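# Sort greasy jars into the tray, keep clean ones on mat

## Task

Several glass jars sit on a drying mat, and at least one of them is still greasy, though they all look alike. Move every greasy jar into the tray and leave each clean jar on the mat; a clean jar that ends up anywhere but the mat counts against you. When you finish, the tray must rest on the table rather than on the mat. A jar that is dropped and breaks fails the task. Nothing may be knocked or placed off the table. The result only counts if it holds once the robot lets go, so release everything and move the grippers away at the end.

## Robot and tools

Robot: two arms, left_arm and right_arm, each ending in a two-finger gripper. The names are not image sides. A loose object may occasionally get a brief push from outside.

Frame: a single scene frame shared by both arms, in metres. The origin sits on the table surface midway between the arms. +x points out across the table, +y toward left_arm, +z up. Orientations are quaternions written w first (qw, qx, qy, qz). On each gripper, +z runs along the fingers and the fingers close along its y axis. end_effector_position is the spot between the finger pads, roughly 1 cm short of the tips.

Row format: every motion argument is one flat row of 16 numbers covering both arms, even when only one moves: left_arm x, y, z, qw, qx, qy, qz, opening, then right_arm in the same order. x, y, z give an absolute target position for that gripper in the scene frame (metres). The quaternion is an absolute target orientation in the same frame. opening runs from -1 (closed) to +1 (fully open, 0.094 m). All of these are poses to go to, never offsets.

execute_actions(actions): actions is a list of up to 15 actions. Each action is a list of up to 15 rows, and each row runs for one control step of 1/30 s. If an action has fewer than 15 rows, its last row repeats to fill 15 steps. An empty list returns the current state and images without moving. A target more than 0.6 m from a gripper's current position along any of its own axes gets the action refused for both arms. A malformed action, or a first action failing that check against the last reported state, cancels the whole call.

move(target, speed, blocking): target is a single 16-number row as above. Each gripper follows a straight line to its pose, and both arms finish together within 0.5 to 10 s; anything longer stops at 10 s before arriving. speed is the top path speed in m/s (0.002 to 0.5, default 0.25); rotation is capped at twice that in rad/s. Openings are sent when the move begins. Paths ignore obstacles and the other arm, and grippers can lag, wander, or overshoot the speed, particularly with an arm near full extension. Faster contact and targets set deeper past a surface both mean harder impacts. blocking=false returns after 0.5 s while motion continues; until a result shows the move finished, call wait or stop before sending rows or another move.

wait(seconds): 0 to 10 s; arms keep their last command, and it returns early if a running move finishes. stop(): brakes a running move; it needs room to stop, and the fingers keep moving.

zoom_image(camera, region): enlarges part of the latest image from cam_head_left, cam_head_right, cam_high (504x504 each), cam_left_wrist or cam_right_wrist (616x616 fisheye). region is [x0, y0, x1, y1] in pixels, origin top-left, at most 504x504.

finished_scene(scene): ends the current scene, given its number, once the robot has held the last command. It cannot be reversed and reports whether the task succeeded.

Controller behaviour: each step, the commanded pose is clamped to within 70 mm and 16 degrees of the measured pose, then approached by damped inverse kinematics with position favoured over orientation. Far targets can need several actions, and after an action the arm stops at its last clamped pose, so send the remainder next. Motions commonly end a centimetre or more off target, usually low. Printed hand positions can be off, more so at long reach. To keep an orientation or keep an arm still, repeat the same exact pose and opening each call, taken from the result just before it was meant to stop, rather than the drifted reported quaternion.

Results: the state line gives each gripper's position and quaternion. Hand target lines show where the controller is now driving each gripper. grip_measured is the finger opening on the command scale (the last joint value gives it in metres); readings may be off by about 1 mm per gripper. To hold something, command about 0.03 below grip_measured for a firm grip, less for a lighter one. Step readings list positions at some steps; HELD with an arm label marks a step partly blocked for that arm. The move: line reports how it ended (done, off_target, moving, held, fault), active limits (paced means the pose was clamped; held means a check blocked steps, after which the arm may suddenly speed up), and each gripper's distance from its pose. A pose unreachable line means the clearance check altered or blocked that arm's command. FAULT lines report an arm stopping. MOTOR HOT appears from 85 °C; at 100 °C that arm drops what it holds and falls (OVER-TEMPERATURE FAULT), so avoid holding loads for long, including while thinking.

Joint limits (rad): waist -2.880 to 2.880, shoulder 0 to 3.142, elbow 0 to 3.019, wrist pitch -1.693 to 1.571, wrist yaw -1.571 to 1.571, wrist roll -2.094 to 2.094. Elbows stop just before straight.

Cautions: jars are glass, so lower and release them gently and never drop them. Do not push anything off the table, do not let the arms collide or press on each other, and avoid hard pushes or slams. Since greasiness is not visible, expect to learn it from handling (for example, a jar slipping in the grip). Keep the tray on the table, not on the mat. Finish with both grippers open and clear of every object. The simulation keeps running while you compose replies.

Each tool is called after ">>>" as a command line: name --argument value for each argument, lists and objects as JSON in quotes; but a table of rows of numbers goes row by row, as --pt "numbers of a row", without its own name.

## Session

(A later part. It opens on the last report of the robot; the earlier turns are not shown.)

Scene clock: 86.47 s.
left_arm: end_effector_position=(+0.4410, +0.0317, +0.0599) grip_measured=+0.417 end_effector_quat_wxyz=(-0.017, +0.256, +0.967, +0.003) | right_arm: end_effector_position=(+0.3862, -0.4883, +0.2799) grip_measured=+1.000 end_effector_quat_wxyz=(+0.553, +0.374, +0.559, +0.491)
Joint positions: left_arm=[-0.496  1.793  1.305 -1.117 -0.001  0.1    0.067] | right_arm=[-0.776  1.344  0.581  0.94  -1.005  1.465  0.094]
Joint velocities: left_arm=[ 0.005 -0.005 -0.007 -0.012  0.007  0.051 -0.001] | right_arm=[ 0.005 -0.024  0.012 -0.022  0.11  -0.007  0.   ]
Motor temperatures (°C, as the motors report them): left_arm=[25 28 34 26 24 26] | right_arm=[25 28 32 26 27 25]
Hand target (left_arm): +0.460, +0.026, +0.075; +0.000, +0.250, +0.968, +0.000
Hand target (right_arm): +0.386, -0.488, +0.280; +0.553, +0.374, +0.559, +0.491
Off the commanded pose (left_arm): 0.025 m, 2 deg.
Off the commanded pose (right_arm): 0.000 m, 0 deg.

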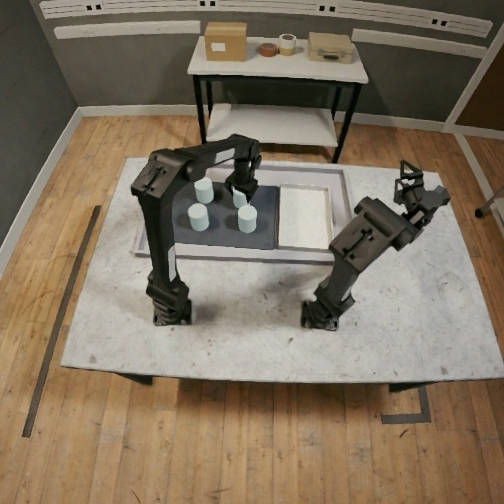

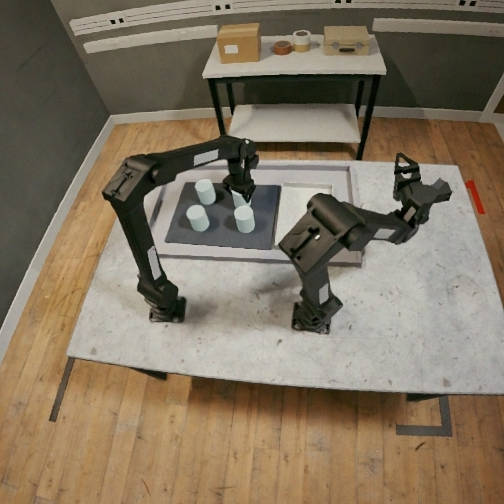

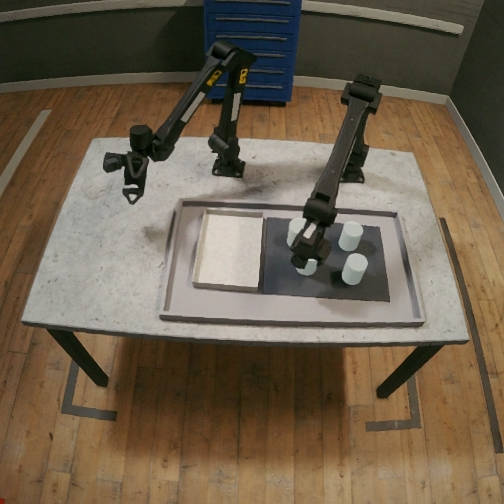

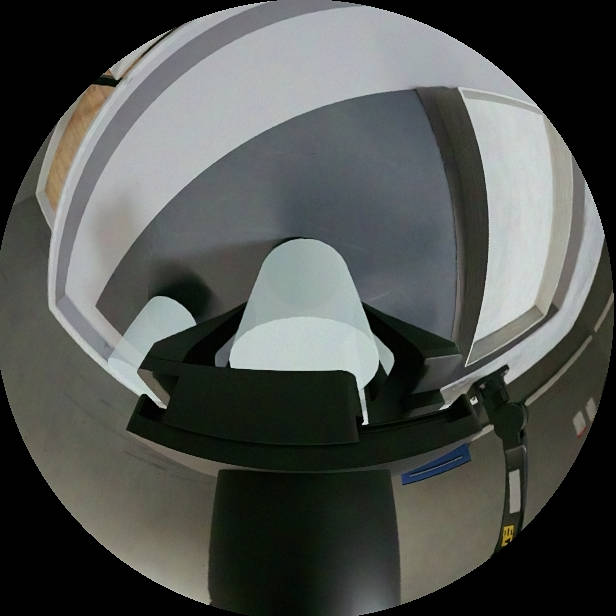

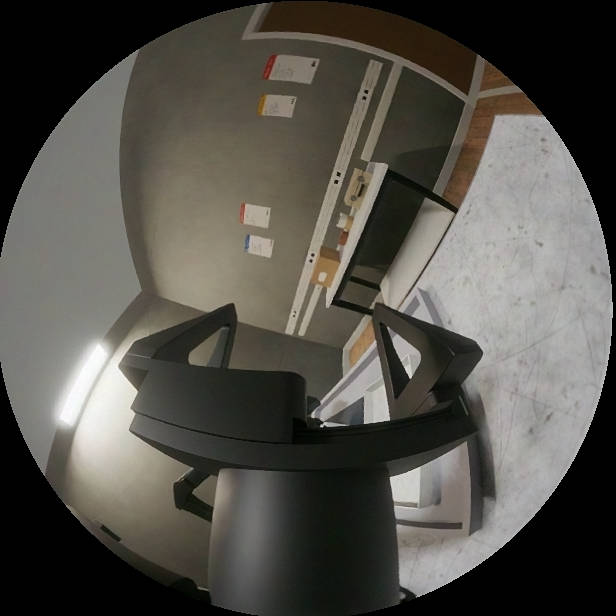

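>>> move --target '[0.449,0.032,0.049,0,0.25,0.968,0,0.408,0.3862,-0.4883,0.2799,0.553,0.374,0.559,0.491,1]' --speed 0.025

>>> execute_actions --actions '[[[0.449,0.032,0.049,0,0.25,0.968,0,0.42,0.3862,-0.4883,0.2799,0.553,0.374,0.559,0.491,1],[0.449,0.032,0.049,0,0.25,0.968,0,0.42,0.3862,-0.4883,0.2799,0.553,0.374,0.559,0.491,1],[0.449,0.032,0.049,0,0.25,0.968,0,0.43,0.3862,-0.4883,0.2799,0.553,0.374,0.559,0.491,1],[0.449,0.032,0.049,0,0.25,0.968,0,0.43,0.3862,-0.4883,0.2799,0.553,0.374,0.559,0.491,1],[0.449,0.032,0.049,0,0.25,0.968,0,0.46,0.3862,-0.4883,0.2799,0.553,0.374,0.559,0.491,1],[0.449,0.032,0.049,0,0.25,0.968,0,0.46,0.3862,-0.4883,0.2799,0.553,0.374,0.559,0.491,1],[0.449,0.032,0.049,0,0.25,0.968,0,0.6,0.3862,-0.4883,0.2799,0.553,0.374,0.559,0.491,1],[0.449,0.032,0.049,0,0.25,0.968,0,0.6,0.3862,-0.4883,0.2799,0.553,0.374,0.559,0.491,1],[0.449,0.032,0.049,0,0.25,0.968,0,1,0.3862,-0.4883,0.2799,0.553,0.374,0.559,0.491,1]]]'

>>> move --target '[0.46,0.026,0.165,0,0.25,0.968,0,1,0.3862,-0.4883,0.2799,0.553,0.374,0.559,0.491,1]' --speed 0.15

Scene clock: 87.67 s.
left_arm: end_effector_position=(+0.4435, +0.0306, +0.0531) grip_measured=+0.413 end_effector_quat_wxyz=(-0.005, +0.256, +0.967, +0.001) | right_arm: end_effector_position=(+0.3862, -0.4883, +0.2799) grip_measured=+1.000 end_effector_quat_wxyz=(+0.553, +0.374, +0.559, +0.491)
Joint positions: left_arm=[-0.496  1.794  1.285 -1.072 -0.001  0.1    0.066] | right_arm=[-0.776  1.344  0.581  0.94  -1.005  1.465  0.094]
Joint velocities: left_arm=[-0.005 -0.005 -0.007 -0.002 -0.037  0.022  0.   ] | right_arm=[ 0.005 -0.015  0.012 -0.012 -0.022  0.022  0.   ]
Motor temperatures (°C, as the motors report them): left_arm=[25 28 34 26 24 26] | right_arm=[25 28 32 26 27 25]
Hand target (left_arm): +0.449, +0.032, +0.049; -0.000, +0.250, +0.968, +0.000
Hand target (right_arm): +0.386, -0.488, +0.280; +0.553, +0.374, +0.559, +0.491
Off the commanded pose (left_arm): 0.007 m, 1 deg.
Off the commanded pose (right_arm): 0.000 m, 0 deg.
move: done

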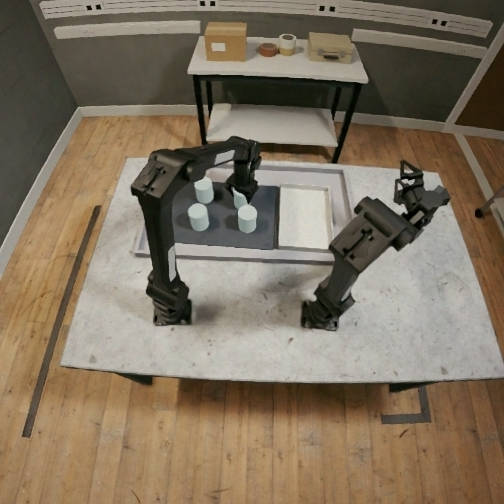

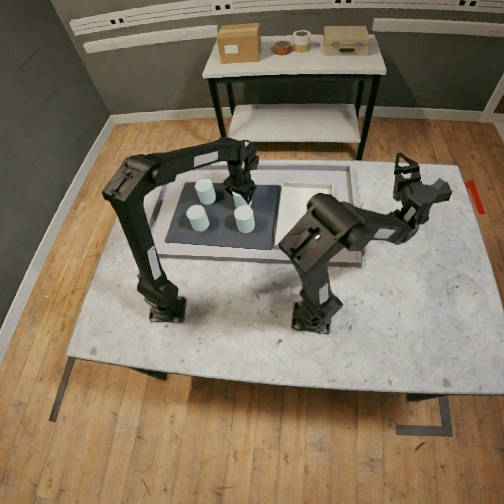

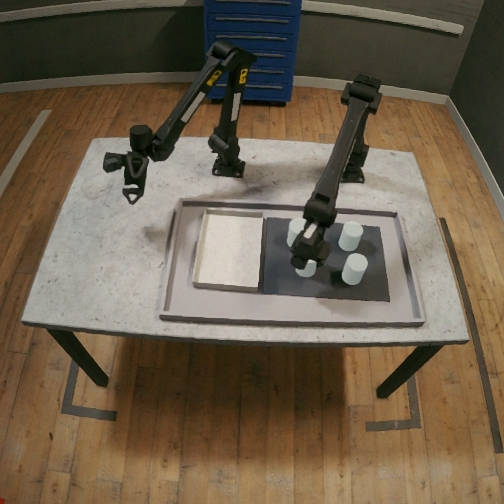

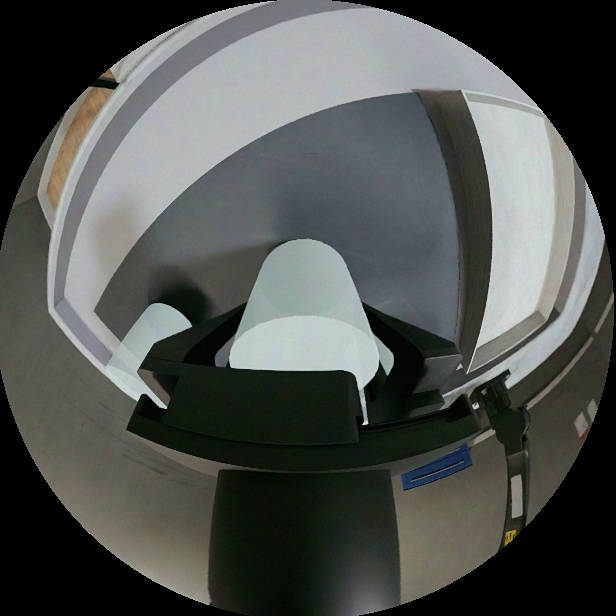

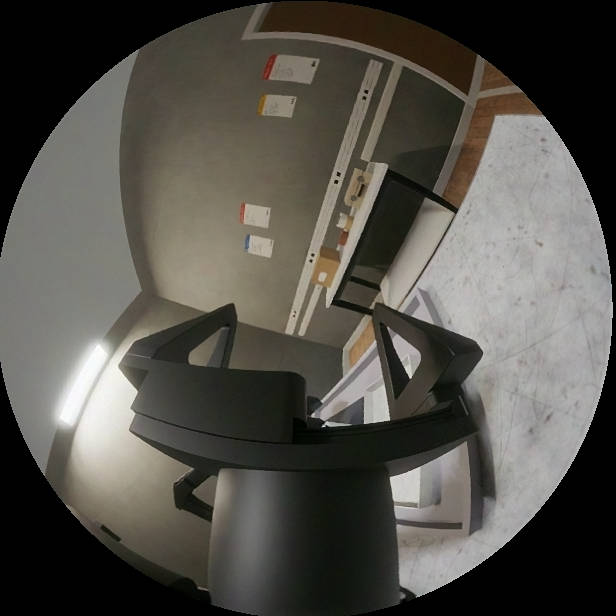

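Scene clock: 88.17 s.
left_arm: end_effector_position=(+0.4445, +0.0302, +0.0530) grip_measured=+1.000 end_effector_quat_wxyz=(-0.003, +0.256, +0.967, +0.001) | right_arm: end_effector_position=(+0.3862, -0.4883, +0.2799) grip_measured=+1.000 end_effector_quat_wxyz=(+0.553, +0.374, +0.559, +0.491)
Joint positions: left_arm=[-0.496  1.794  1.285 -1.068 -0.001  0.1    0.094] | right_arm=[-0.776  1.344  0.581  0.94  -1.005  1.465  0.094]
Joint velocities: left_arm=[-0.024 -0.005 -0.012 -0.002  0.037 -0.051  0.   ] | right_arm=[-0.005 -0.005 -0.007  0.012 -0.051  0.051  0.   ]
Motor temperatures (°C, as the motors report them): left_arm=[25 28 34 26 24 26] | right_arm=[25 28 32 26 27 25]
Hand target (left_arm): +0.449, +0.032, +0.049; -0.000, +0.250, +0.968, +0.000
Hand target (right_arm): +0.386, -0.488, +0.280; +0.553, +0.374, +0.559, +0.491
Off the commanded pose (left_arm): 0.006 m, 1 deg.
Off the commanded pose (right_arm): 0.000 m, 0 deg.
Step readings (end_effector_position):
0: left_arm (+0.4435, +0.0306, +0.0531) | right_arm (+0.3862, -0.4883, +0.2799)
1: left_arm (+0.4435, +0.0306, +0.0531) | right_arm (+0.3862, -0.4883, +0.2799)
2: left_arm (+0.4435, +0.0306, +0.0531) | right_arm (+0.3862, -0.4883, +0.2799)
4: left_arm (+0.4440, +0.0304, +0.0530) | right_arm (+0.3862, -0.4883, +0.2799)
8: left_arm (+0.4444, +0.0302, +0.0530) | right_arm (+0.3862, -0.4883, +0.2799)
15: end_effector_position above

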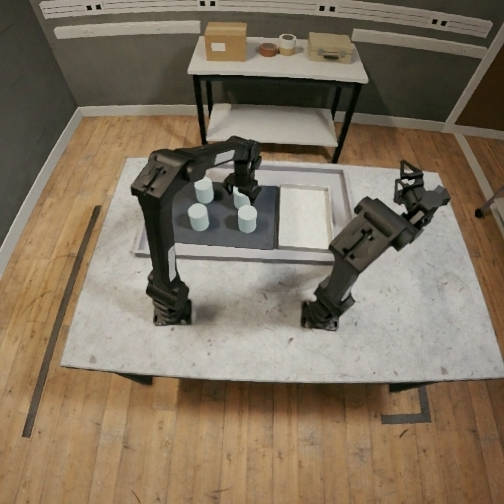

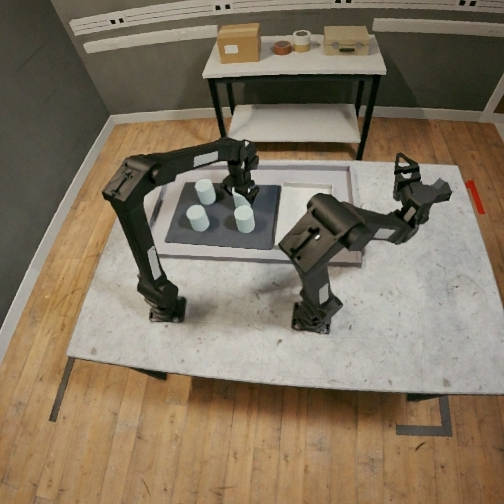

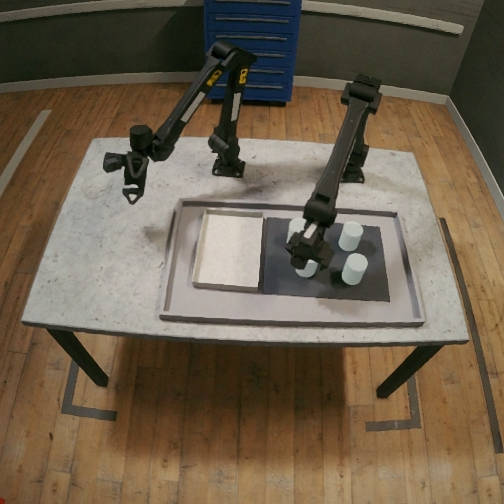

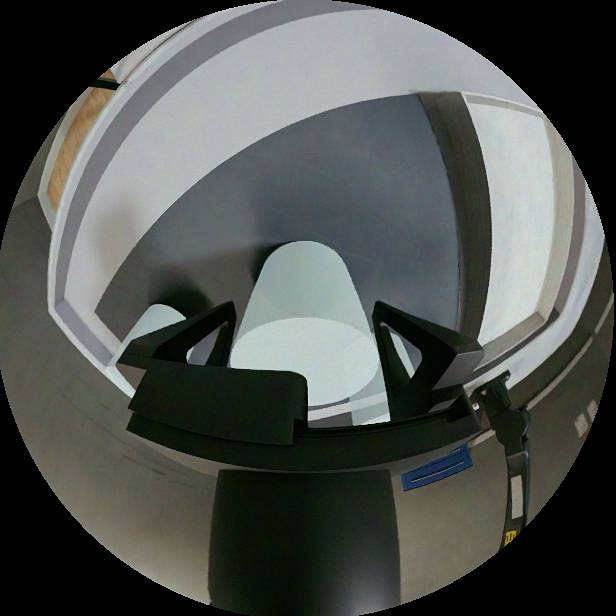

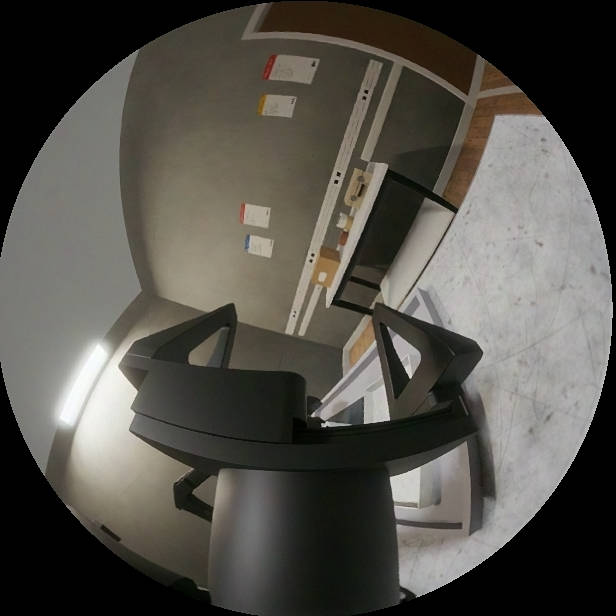

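Scene clock: 89.30 s.
left_arm: end_effector_position=(+0.4450, +0.0299, +0.1401) grip_measured=+1.000 end_effector_quat_wxyz=(-0.026, +0.256, +0.966, +0.005) | right_arm: end_effector_position=(+0.3862, -0.4883, +0.2799) grip_measured=+1.000 end_effector_quat_wxyz=(+0.553, +0.374, +0.559, +0.491)
Joint positions: left_arm=[-0.496  1.735  1.451 -1.338 -0.001  0.1    0.094] | right_arm=[-0.776  1.344  0.581  0.94  -1.005  1.465  0.094]
Joint velocities: left_arm=[ 0.005 -0.015 -0.007 -0.002  0.066  0.022  0.   ] | right_arm=[ 0.005 -0.015  0.002  0.007 -0.007  0.051  0.   ]
Motor temperatures (°C, as the motors report them): left_arm=[25 29 34 26 24 26] | right_arm=[25 28 32 26 27 25]
Hand target (left_arm): +0.457, +0.027, +0.166; +0.000, +0.250, +0.968, +0.000
Hand target (right_arm): +0.386, -0.488, +0.280; +0.553, +0.374, +0.559, +0.491
Off the commanded pose (left_arm): 0.029 m, 3 deg.
Off the commanded pose (right_arm): 0.000 m, 0 deg.
move: off_target (left_arm)

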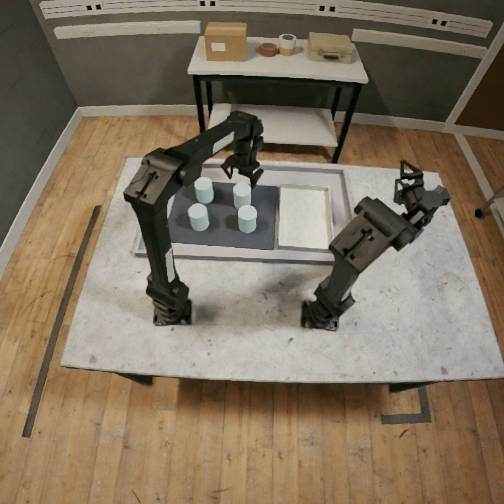

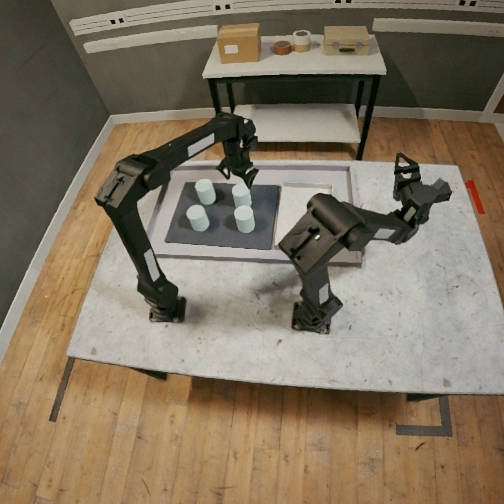

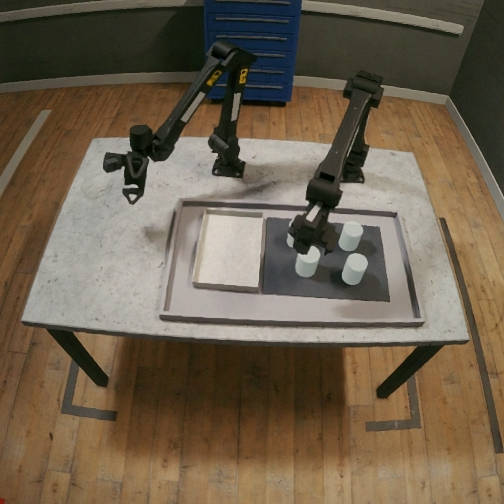

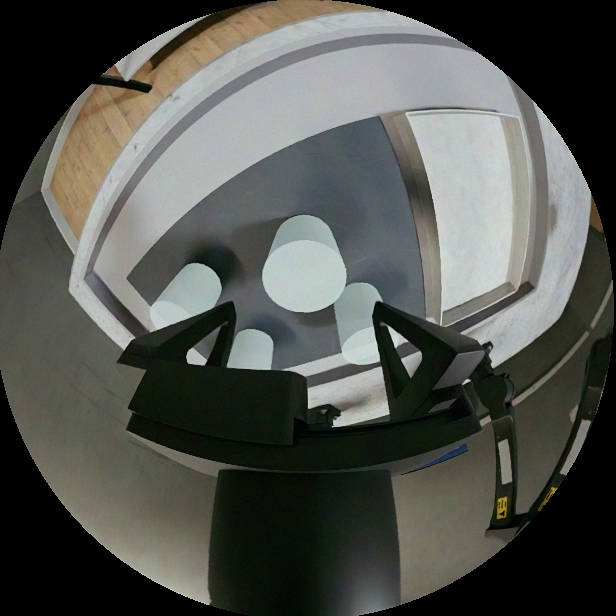

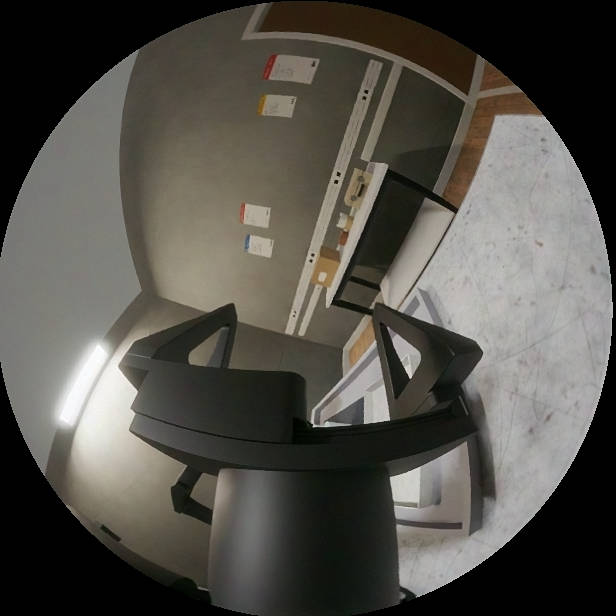

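>>> move --target '[0.34,0.19,0.165,0,0.342,0.94,0,1,0.3862,-0.4883,0.2799,0.553,0.374,0.559,0.491,1]' --speed 0.2

>>> move --target '[0.335,0.19,0.106,0,0.342,0.94,0,1,0.3862,-0.4883,0.2799,0.553,0.374,0.559,0.491,1]' --speed 0.08

Scene clock: 91.03 s.
left_arm: end_effector_position=(+0.3385, +0.1890, +0.1579) grip_measured=+1.000 end_effector_quat_wxyz=(-0.011, +0.341, +0.940, +0.001) | right_arm: end_effector_position=(+0.3862, -0.4883, +0.2799) grip_measured=+1.000 end_effector_quat_wxyz=(+0.553, +0.374, +0.559, +0.491)
Joint positions: left_arm=[-0.209  1.329  1.035 -1.297 -0.006  0.565  0.094] | right_arm=[-0.776  1.344  0.581  0.94  -1.005  1.465  0.094]
Joint velocities: left_arm=[ 0.005  0.005 -0.007 -0.012  0.037 -0.051  0.   ] | right_arm=[-0.005 -0.005 -0.012 -0.002 -0.007 -0.066  0.   ]
Motor temperatures (°C, as the motors report them): left_arm=[25 29 34 26 24 26] | right_arm=[25 28 32 26 27 25]
Hand target (left_arm): +0.341, +0.191, +0.163; -0.000, +0.342, +0.940, +0.002
Hand target (right_arm): +0.386, -0.488, +0.280; +0.553, +0.374, +0.559, +0.491
Off the commanded pose (left_arm): 0.007 m, 1 deg.
Off the commanded pose (right_arm): 0.000 m, 0 deg.
move: done

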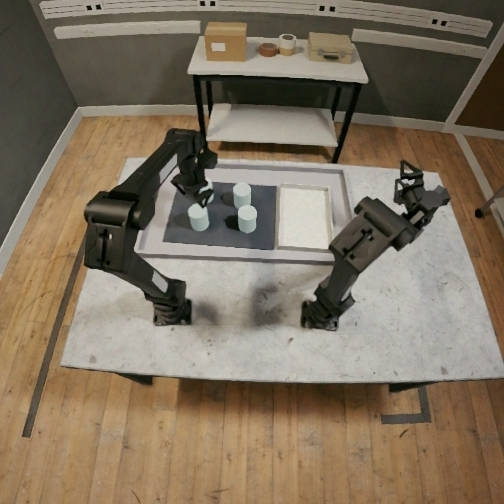

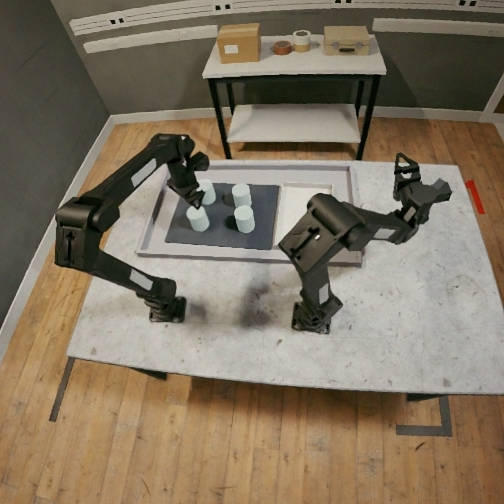

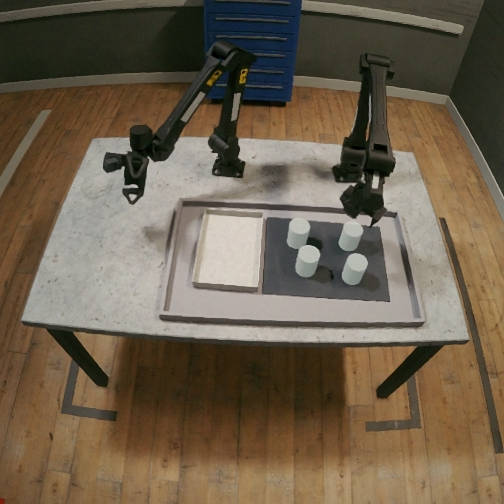

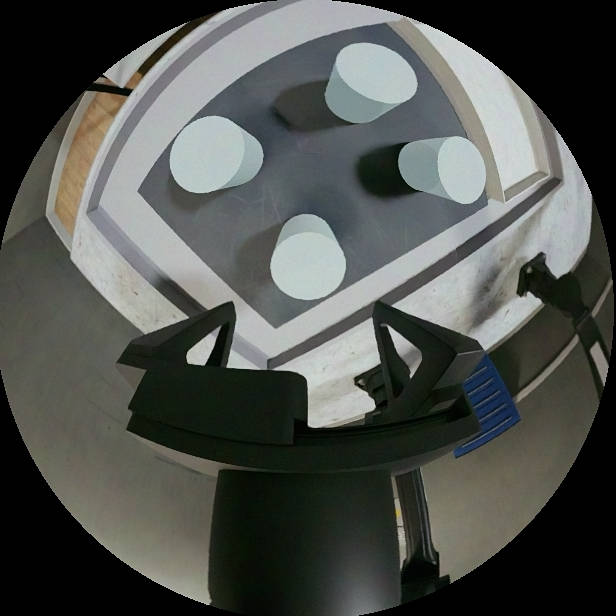

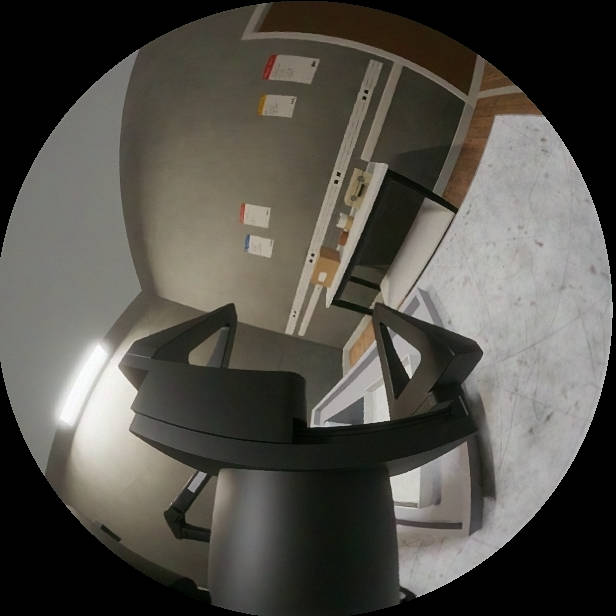

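Scene clock: 92.03 s.
left_arm: end_effector_position=(+0.3320, +0.1894, +0.1081) grip_measured=+1.000 end_effector_quat_wxyz=(-0.003, +0.341, +0.940, +0.001) | right_arm: end_effector_position=(+0.3862, -0.4883, +0.2799) grip_measured=+1.000 end_effector_quat_wxyz=(+0.553, +0.374, +0.559, +0.491)
Joint positions: left_arm=[-0.209  1.353  0.918 -1.141 -0.004  0.565  0.094] | right_arm=[-0.776  1.344  0.581  0.94  -1.005  1.465  0.094]
Joint velocities: left_arm=[ 0.005 -0.024 -0.002 -0.007 -0.022 -0.022  0.   ] | right_arm=[-0.005  0.005  0.002 -0.007  0.037  0.007  0.   ]
Motor temperatures (°C, as the motors report them): left_arm=[25 29 34 26 24 26] | right_arm=[25 28 32 26 27 25]
Hand target (left_arm): +0.336, +0.190, +0.106; -0.000, +0.342, +0.940, +0.000
Hand target (right_arm): +0.386, -0.488, +0.280; +0.553, +0.374, +0.559, +0.491
Off the commanded pose (left_arm): 0.004 m, 0 deg.
Off the commanded pose (right_arm): 0.000 m, 0 deg.
move: done

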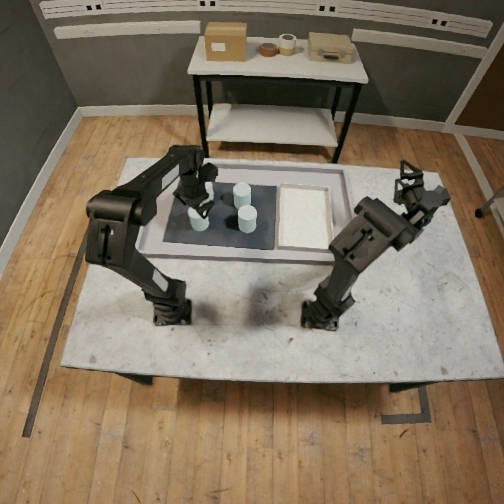

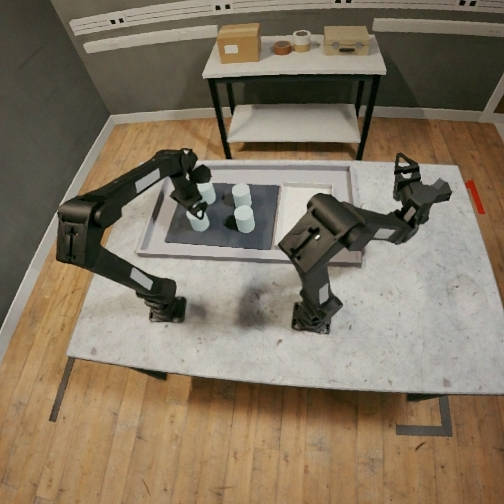

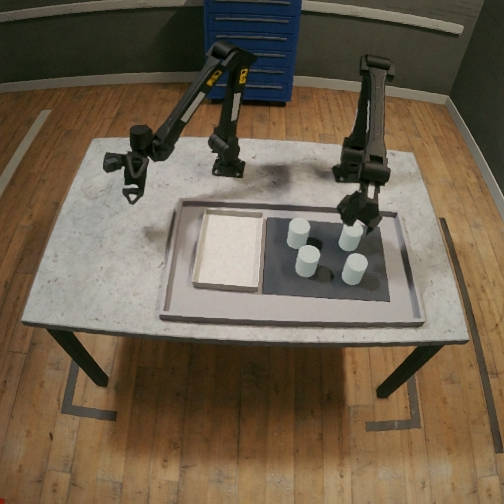

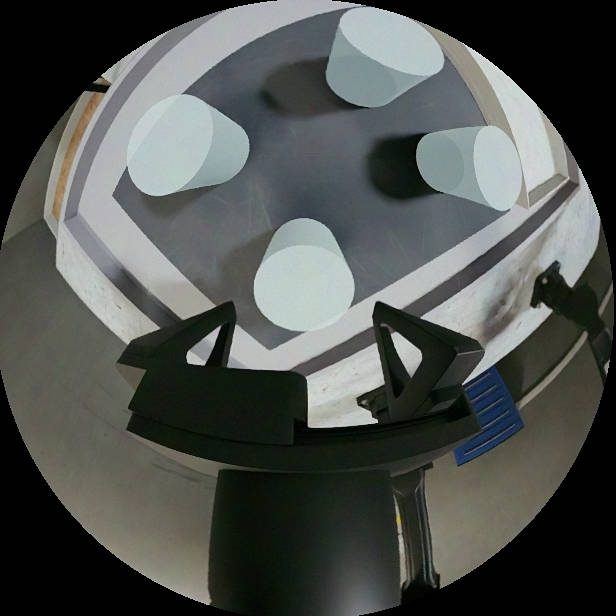

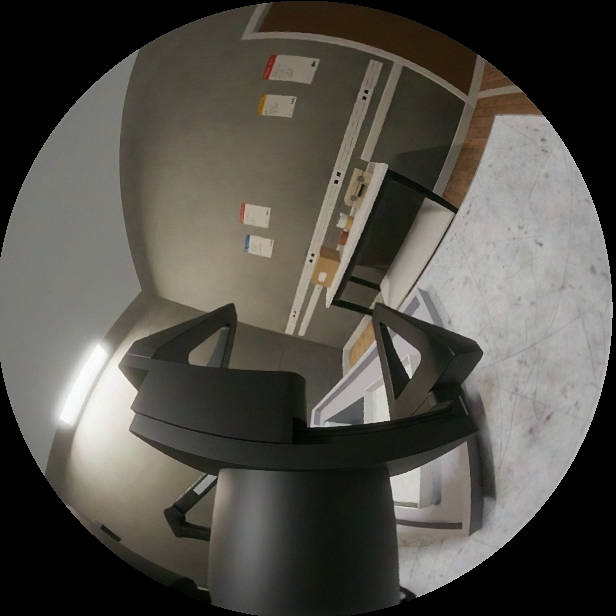

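>>> move --target '[0.339,0.181,0.048,0,0.342,0.94,0,1,0.3862,-0.4883,0.2799,0.553,0.374,0.559,0.491,1]' --speed 0.08

Scene clock: 93.30 s.
left_arm: end_effector_position=(+0.3380, +0.1875, +0.0505) grip_measured=+1.000 end_effector_quat_wxyz=(-0.003, +0.338, +0.941, +0.001) | right_arm: end_effector_position=(+0.3862, -0.4883, +0.2799) grip_measured=+1.000 end_effector_quat_wxyz=(+0.553, +0.374, +0.559, +0.491)
Joint positions: left_arm=[-0.212  1.454  0.846 -0.968 -0.003  0.556  0.094] | right_arm=[-0.776  1.344  0.581  0.94  -1.005  1.465  0.094]
Joint velocities: left_arm=[-0.005 -0.015 -0.002 -0.002 -0.022 -0.007  0.   ] | right_arm=[ 0.005  0.005 -0.027 -0.007 -0.022 -0.022  0.   ]
Motor temperatures (°C, as the motors report them): left_arm=[25 28 34 26 24 26] | right_arm=[25 28 32 26 27 25]
Hand target (left_arm): +0.340, +0.181, +0.048; -0.000, +0.342, +0.940, -0.000
Hand target (right_arm): +0.386, -0.488, +0.280; +0.553, +0.374, +0.559, +0.491
Off the commanded pose (left_arm): 0.007 m, 1 deg.
Off the commanded pose (right_arm): 0.000 m, 0 deg.
move: done

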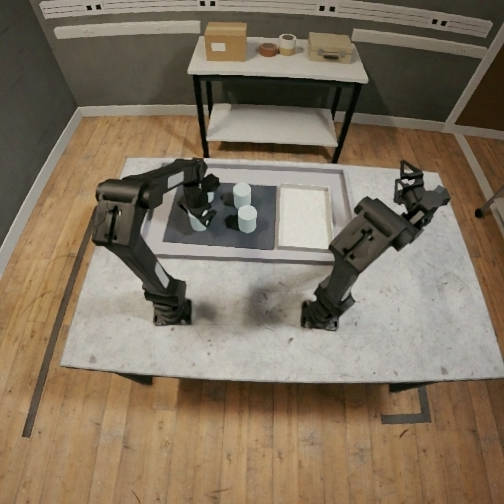

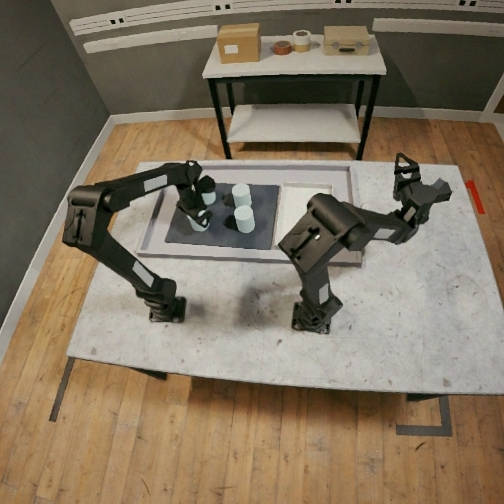

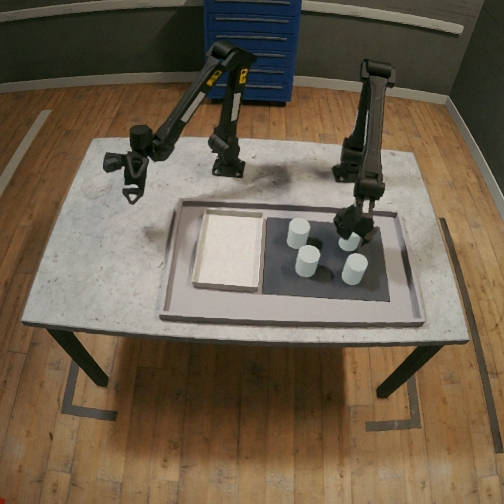

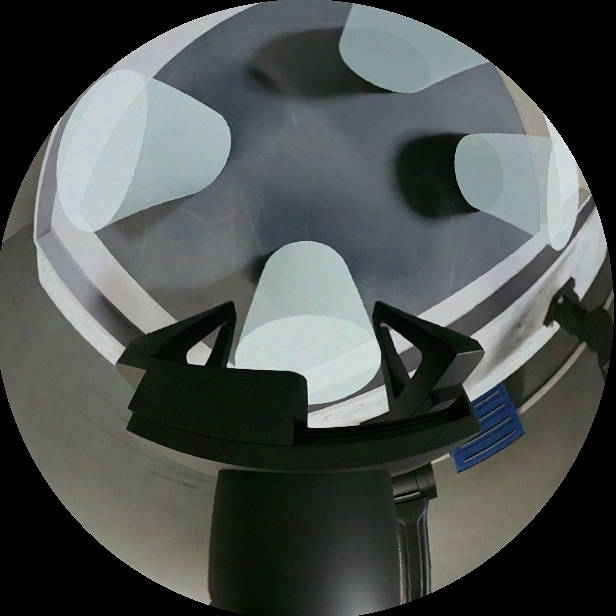

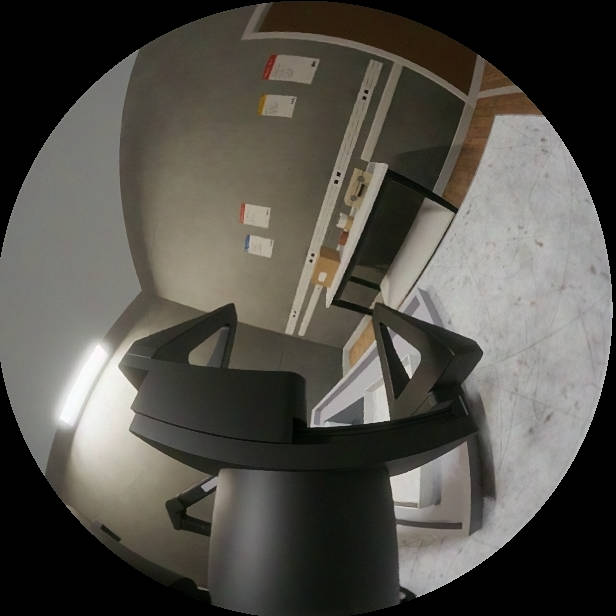

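>>> execute_actions --actions '[[[0.339,0.181,0.048,0,0.342,0.94,0,0.8,0.3862,-0.4883,0.2799,0.553,0.374,0.559,0.491,1],[0.339,0.181,0.048,0,0.342,0.94,0,0.65,0.3862,-0.4883,0.2799,0.553,0.374,0.559,0.491,1],[0.339,0.181,0.048,0,0.342,0.94,0,0.55,0.3862,-0.4883,0.2799,0.553,0.374,0.559,0.491,1],[0.339,0.181,0.048,0,0.342,0.94,0,0.5,0.3862,-0.4883,0.2799,0.553,0.374,0.559,0.491,1],[0.339,0.181,0.048,0,0.342,0.94,0,0.48,0.3862,-0.4883,0.2799,0.553,0.374,0.559,0.491,1],[0.339,0.181,0.048,0,0.342,0.94,0,0.465,0.3862,-0.4883,0.2799,0.553,0.374,0.559,0.491,1],[0.339,0.181,0.048,0,0.342,0.94,0,0.45,0.3862,-0.4883,0.2799,0.553,0.374,0.559,0.491,1],[0.339,0.181,0.048,0,0.342,0.94,0,0.44,0.3862,-0.4883,0.2799,0.553,0.374,0.559,0.491,1],[0.339,0.181,0.048,0,0.342,0.94,0,0.43,0.3862,-0.4883,0.2799,0.553,0.374,0.559,0.491,1],[0.339,0.181,0.048,0,0.342,0.94,0,0.425,0.3862,-0.4883,0.2799,0.553,0.374,0.559,0.491,1],[0.339,0.181,0.048,0,0.342,0.94,0,0.42,0.3862,-0.4883,0.2799,0.553,0.374,0.559,0.491,1],[0.339,0.181,0.048,0,0.342,0.94,0,0.415,0.3862,-0.4883,0.2799,0.553,0.374,0.559,0.491,1],[0.339,0.181,0.048,0,0.342,0.94,0,0.412,0.3862,-0.4883,0.2799,0.553,0.374,0.559,0.491,1],[0.339,0.181,0.048,0,0.342,0.94,0,0.409,0.3862,-0.4883,0.2799,0.553,0.374,0.559,0.491,1]]]'

>>> move --target '[0.354,0.177,0.073,0,0.342,0.94,0,0.409,0.3862,-0.4883,0.2799,0.553,0.374,0.559,0.491,1]' --speed 0.035

Scene clock: 94.03 s.
left_arm: end_effector_position=(+0.3379, +0.1869, +0.0505) grip_measured=+0.414 end_effector_quat_wxyz=(-0.003, +0.338, +0.941, +0.000) | right_arm: end_effector_position=(+0.3862, -0.4883, +0.2799) grip_measured=+1.000 end_effector_quat_wxyz=(+0.553, +0.374, +0.559, +0.491)
Joint positions: left_arm=[-0.213  1.454  0.846 -0.968 -0.002  0.555  0.066] | right_arm=[-0.776  1.344  0.581  0.94  -1.005  1.465  0.094]
Joint velocities: left_arm=[ 0.005 -0.024 -0.007 -0.007  0.051  0.022 -0.001] | right_arm=[-0.015  0.005  0.002  0.007 -0.051  0.037  0.   ]
Motor temperatures (°C, as the motors report them): left_arm=[25 28 34 26 24 26] | right_arm=[25 28 32 26 27 25]
Hand target (left_arm): +0.339, +0.181, +0.048; +0.000, +0.342, +0.940, -0.000
Hand target (right_arm): +0.386, -0.488, +0.280; +0.553, +0.374, +0.559, +0.491
Off the commanded pose (left_arm): 0.007 m, 1 deg.
Off the commanded pose (right_arm): 0.000 m, 0 deg.
Step readings (end_effector_position):
0: left_arm (+0.3380, +0.1875, +0.0505) | right_arm (+0.3862, -0.4883, +0.2799)
1: left_arm (+0.3380, +0.1875, +0.0505) | right_arm (+0.3862, -0.4883, +0.2799)
2: left_arm (+0.3380, +0.1875, +0.0505) | right_arm (+0.3862, -0.4883, +0.2799)
4: left_arm (+0.3380, +0.1875, +0.0505) | right_arm (+0.3862, -0.4883, +0.2799)
8: left_arm (+0.3380, +0.1872, +0.0505) | right_arm (+0.3862, -0.4883, +0.2799)
15: end_effector_position above

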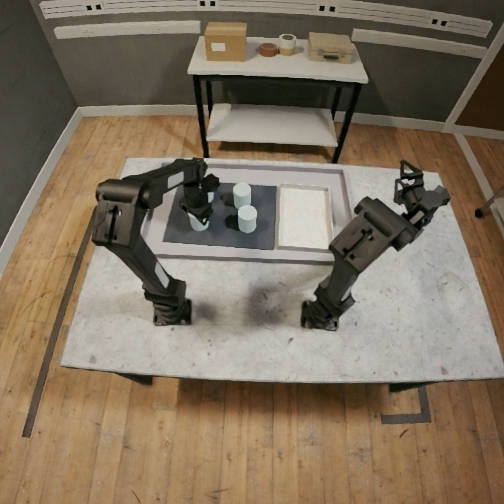

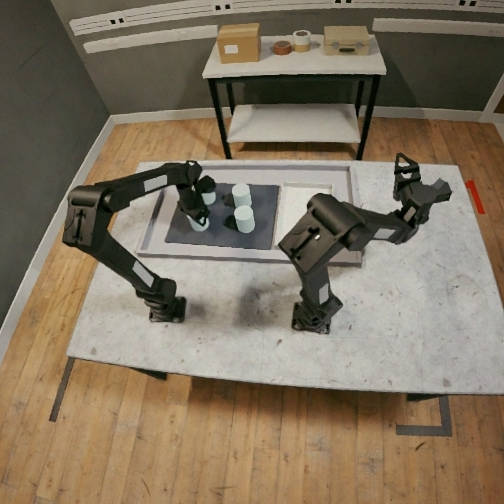

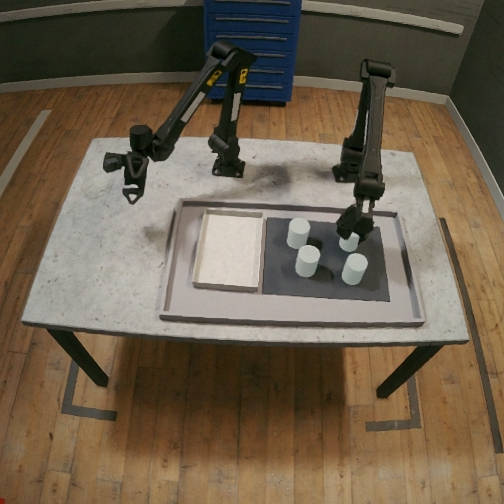

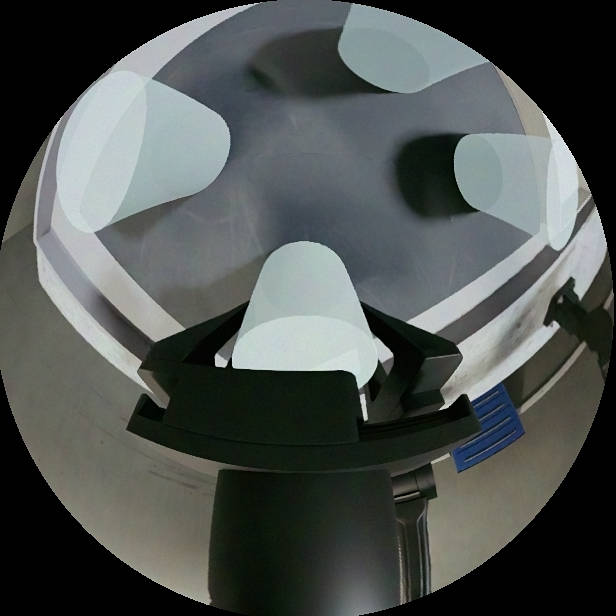

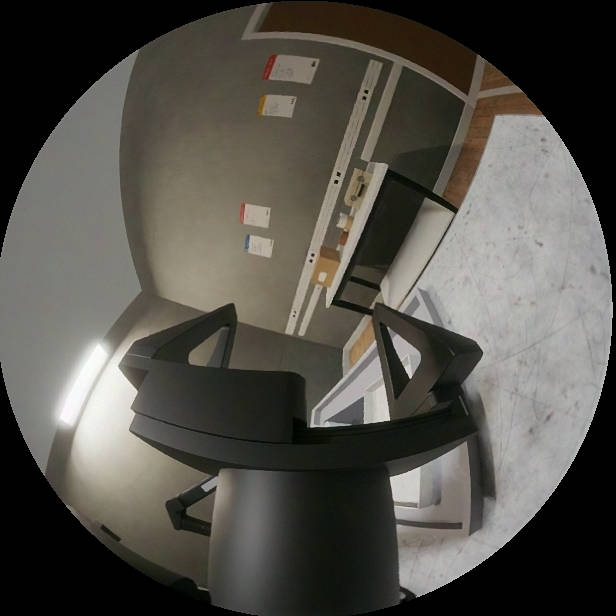

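Scene clock: 95.20 s.
left_arm: end_effector_position=(+0.3337, +0.1860, +0.0572) grip_measured=+0.413 end_effector_quat_wxyz=(-0.019, +0.338, +0.941, -0.003) | right_arm: end_effector_position=(+0.3862, -0.4883, +0.2799) grip_measured=+1.000 end_effector_quat_wxyz=(+0.553, +0.374, +0.559, +0.491)
Joint positions: left_arm=[-0.217  1.454  0.867 -1.023 -0.002  0.551  0.066] | right_arm=[-0.776  1.344  0.581  0.94  -1.005  1.465  0.094]
Joint velocities: left_arm=[-0.015  0.005 -0.002 -0.017 -0.007  0.037 -0.001] | right_arm=[-0.015 -0.005 -0.007 -0.002 -0.051 -0.022  0.   ]
Motor temperatures (°C, as the motors report them): left_arm=[25 28 34 26 24 26] | right_arm=[25 28 32 26 27 25]
Hand target (left_arm): +0.353, +0.177, +0.074; +0.000, +0.342, +0.940, -0.000
Hand target (right_arm): +0.386, -0.488, +0.280; +0.553, +0.374, +0.559, +0.491
Off the commanded pose (left_arm): 0.027 m, 2 deg.
Off the commanded pose (right_arm): 0.000 m, 0 deg.
move: off_target (left_arm)

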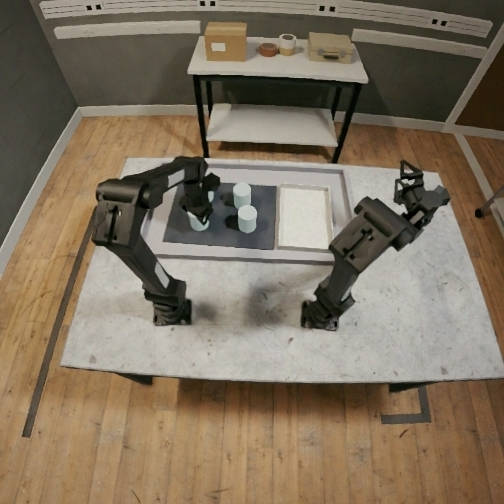

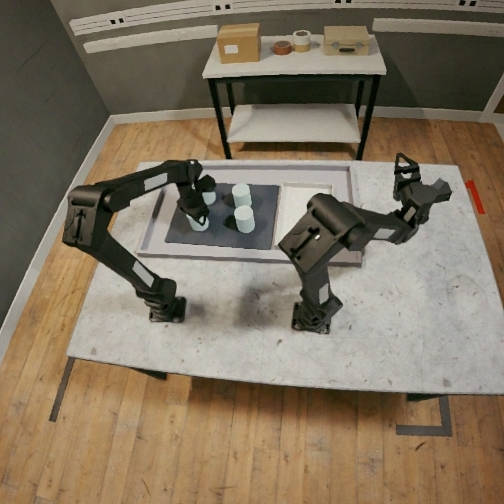

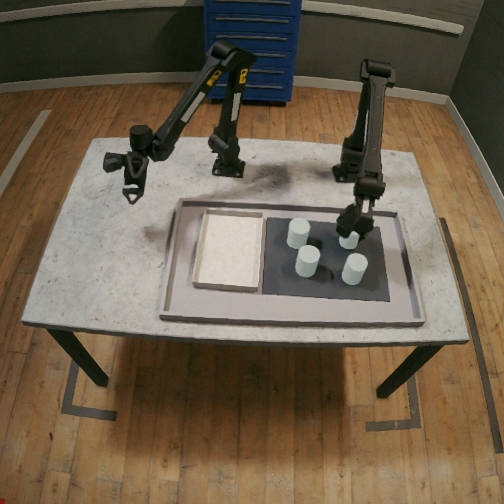

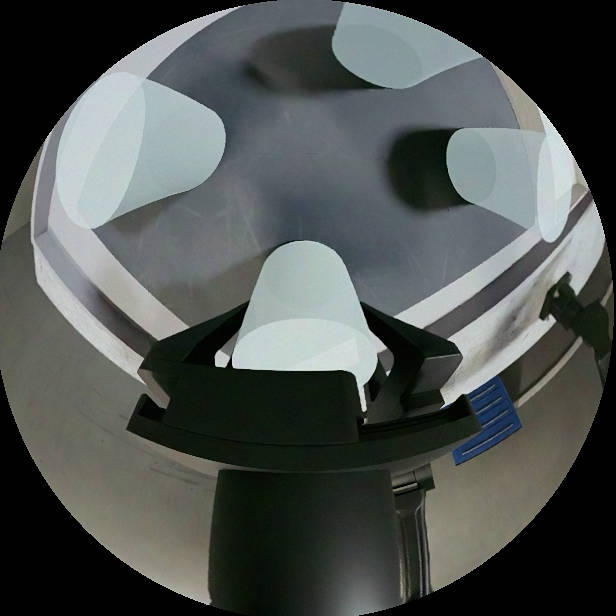

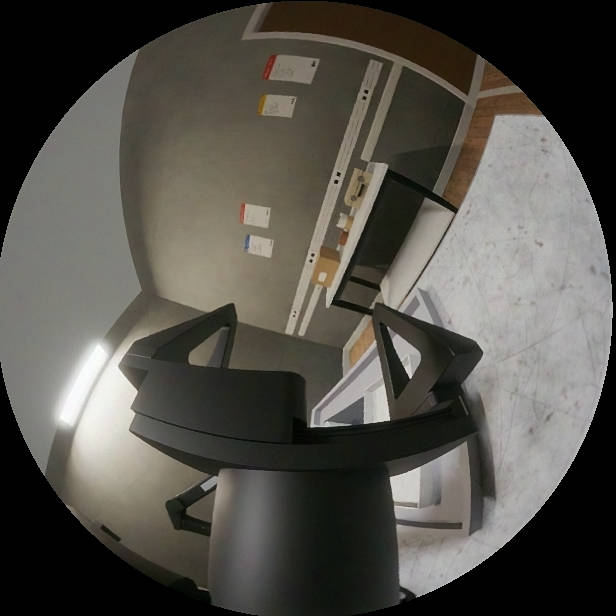

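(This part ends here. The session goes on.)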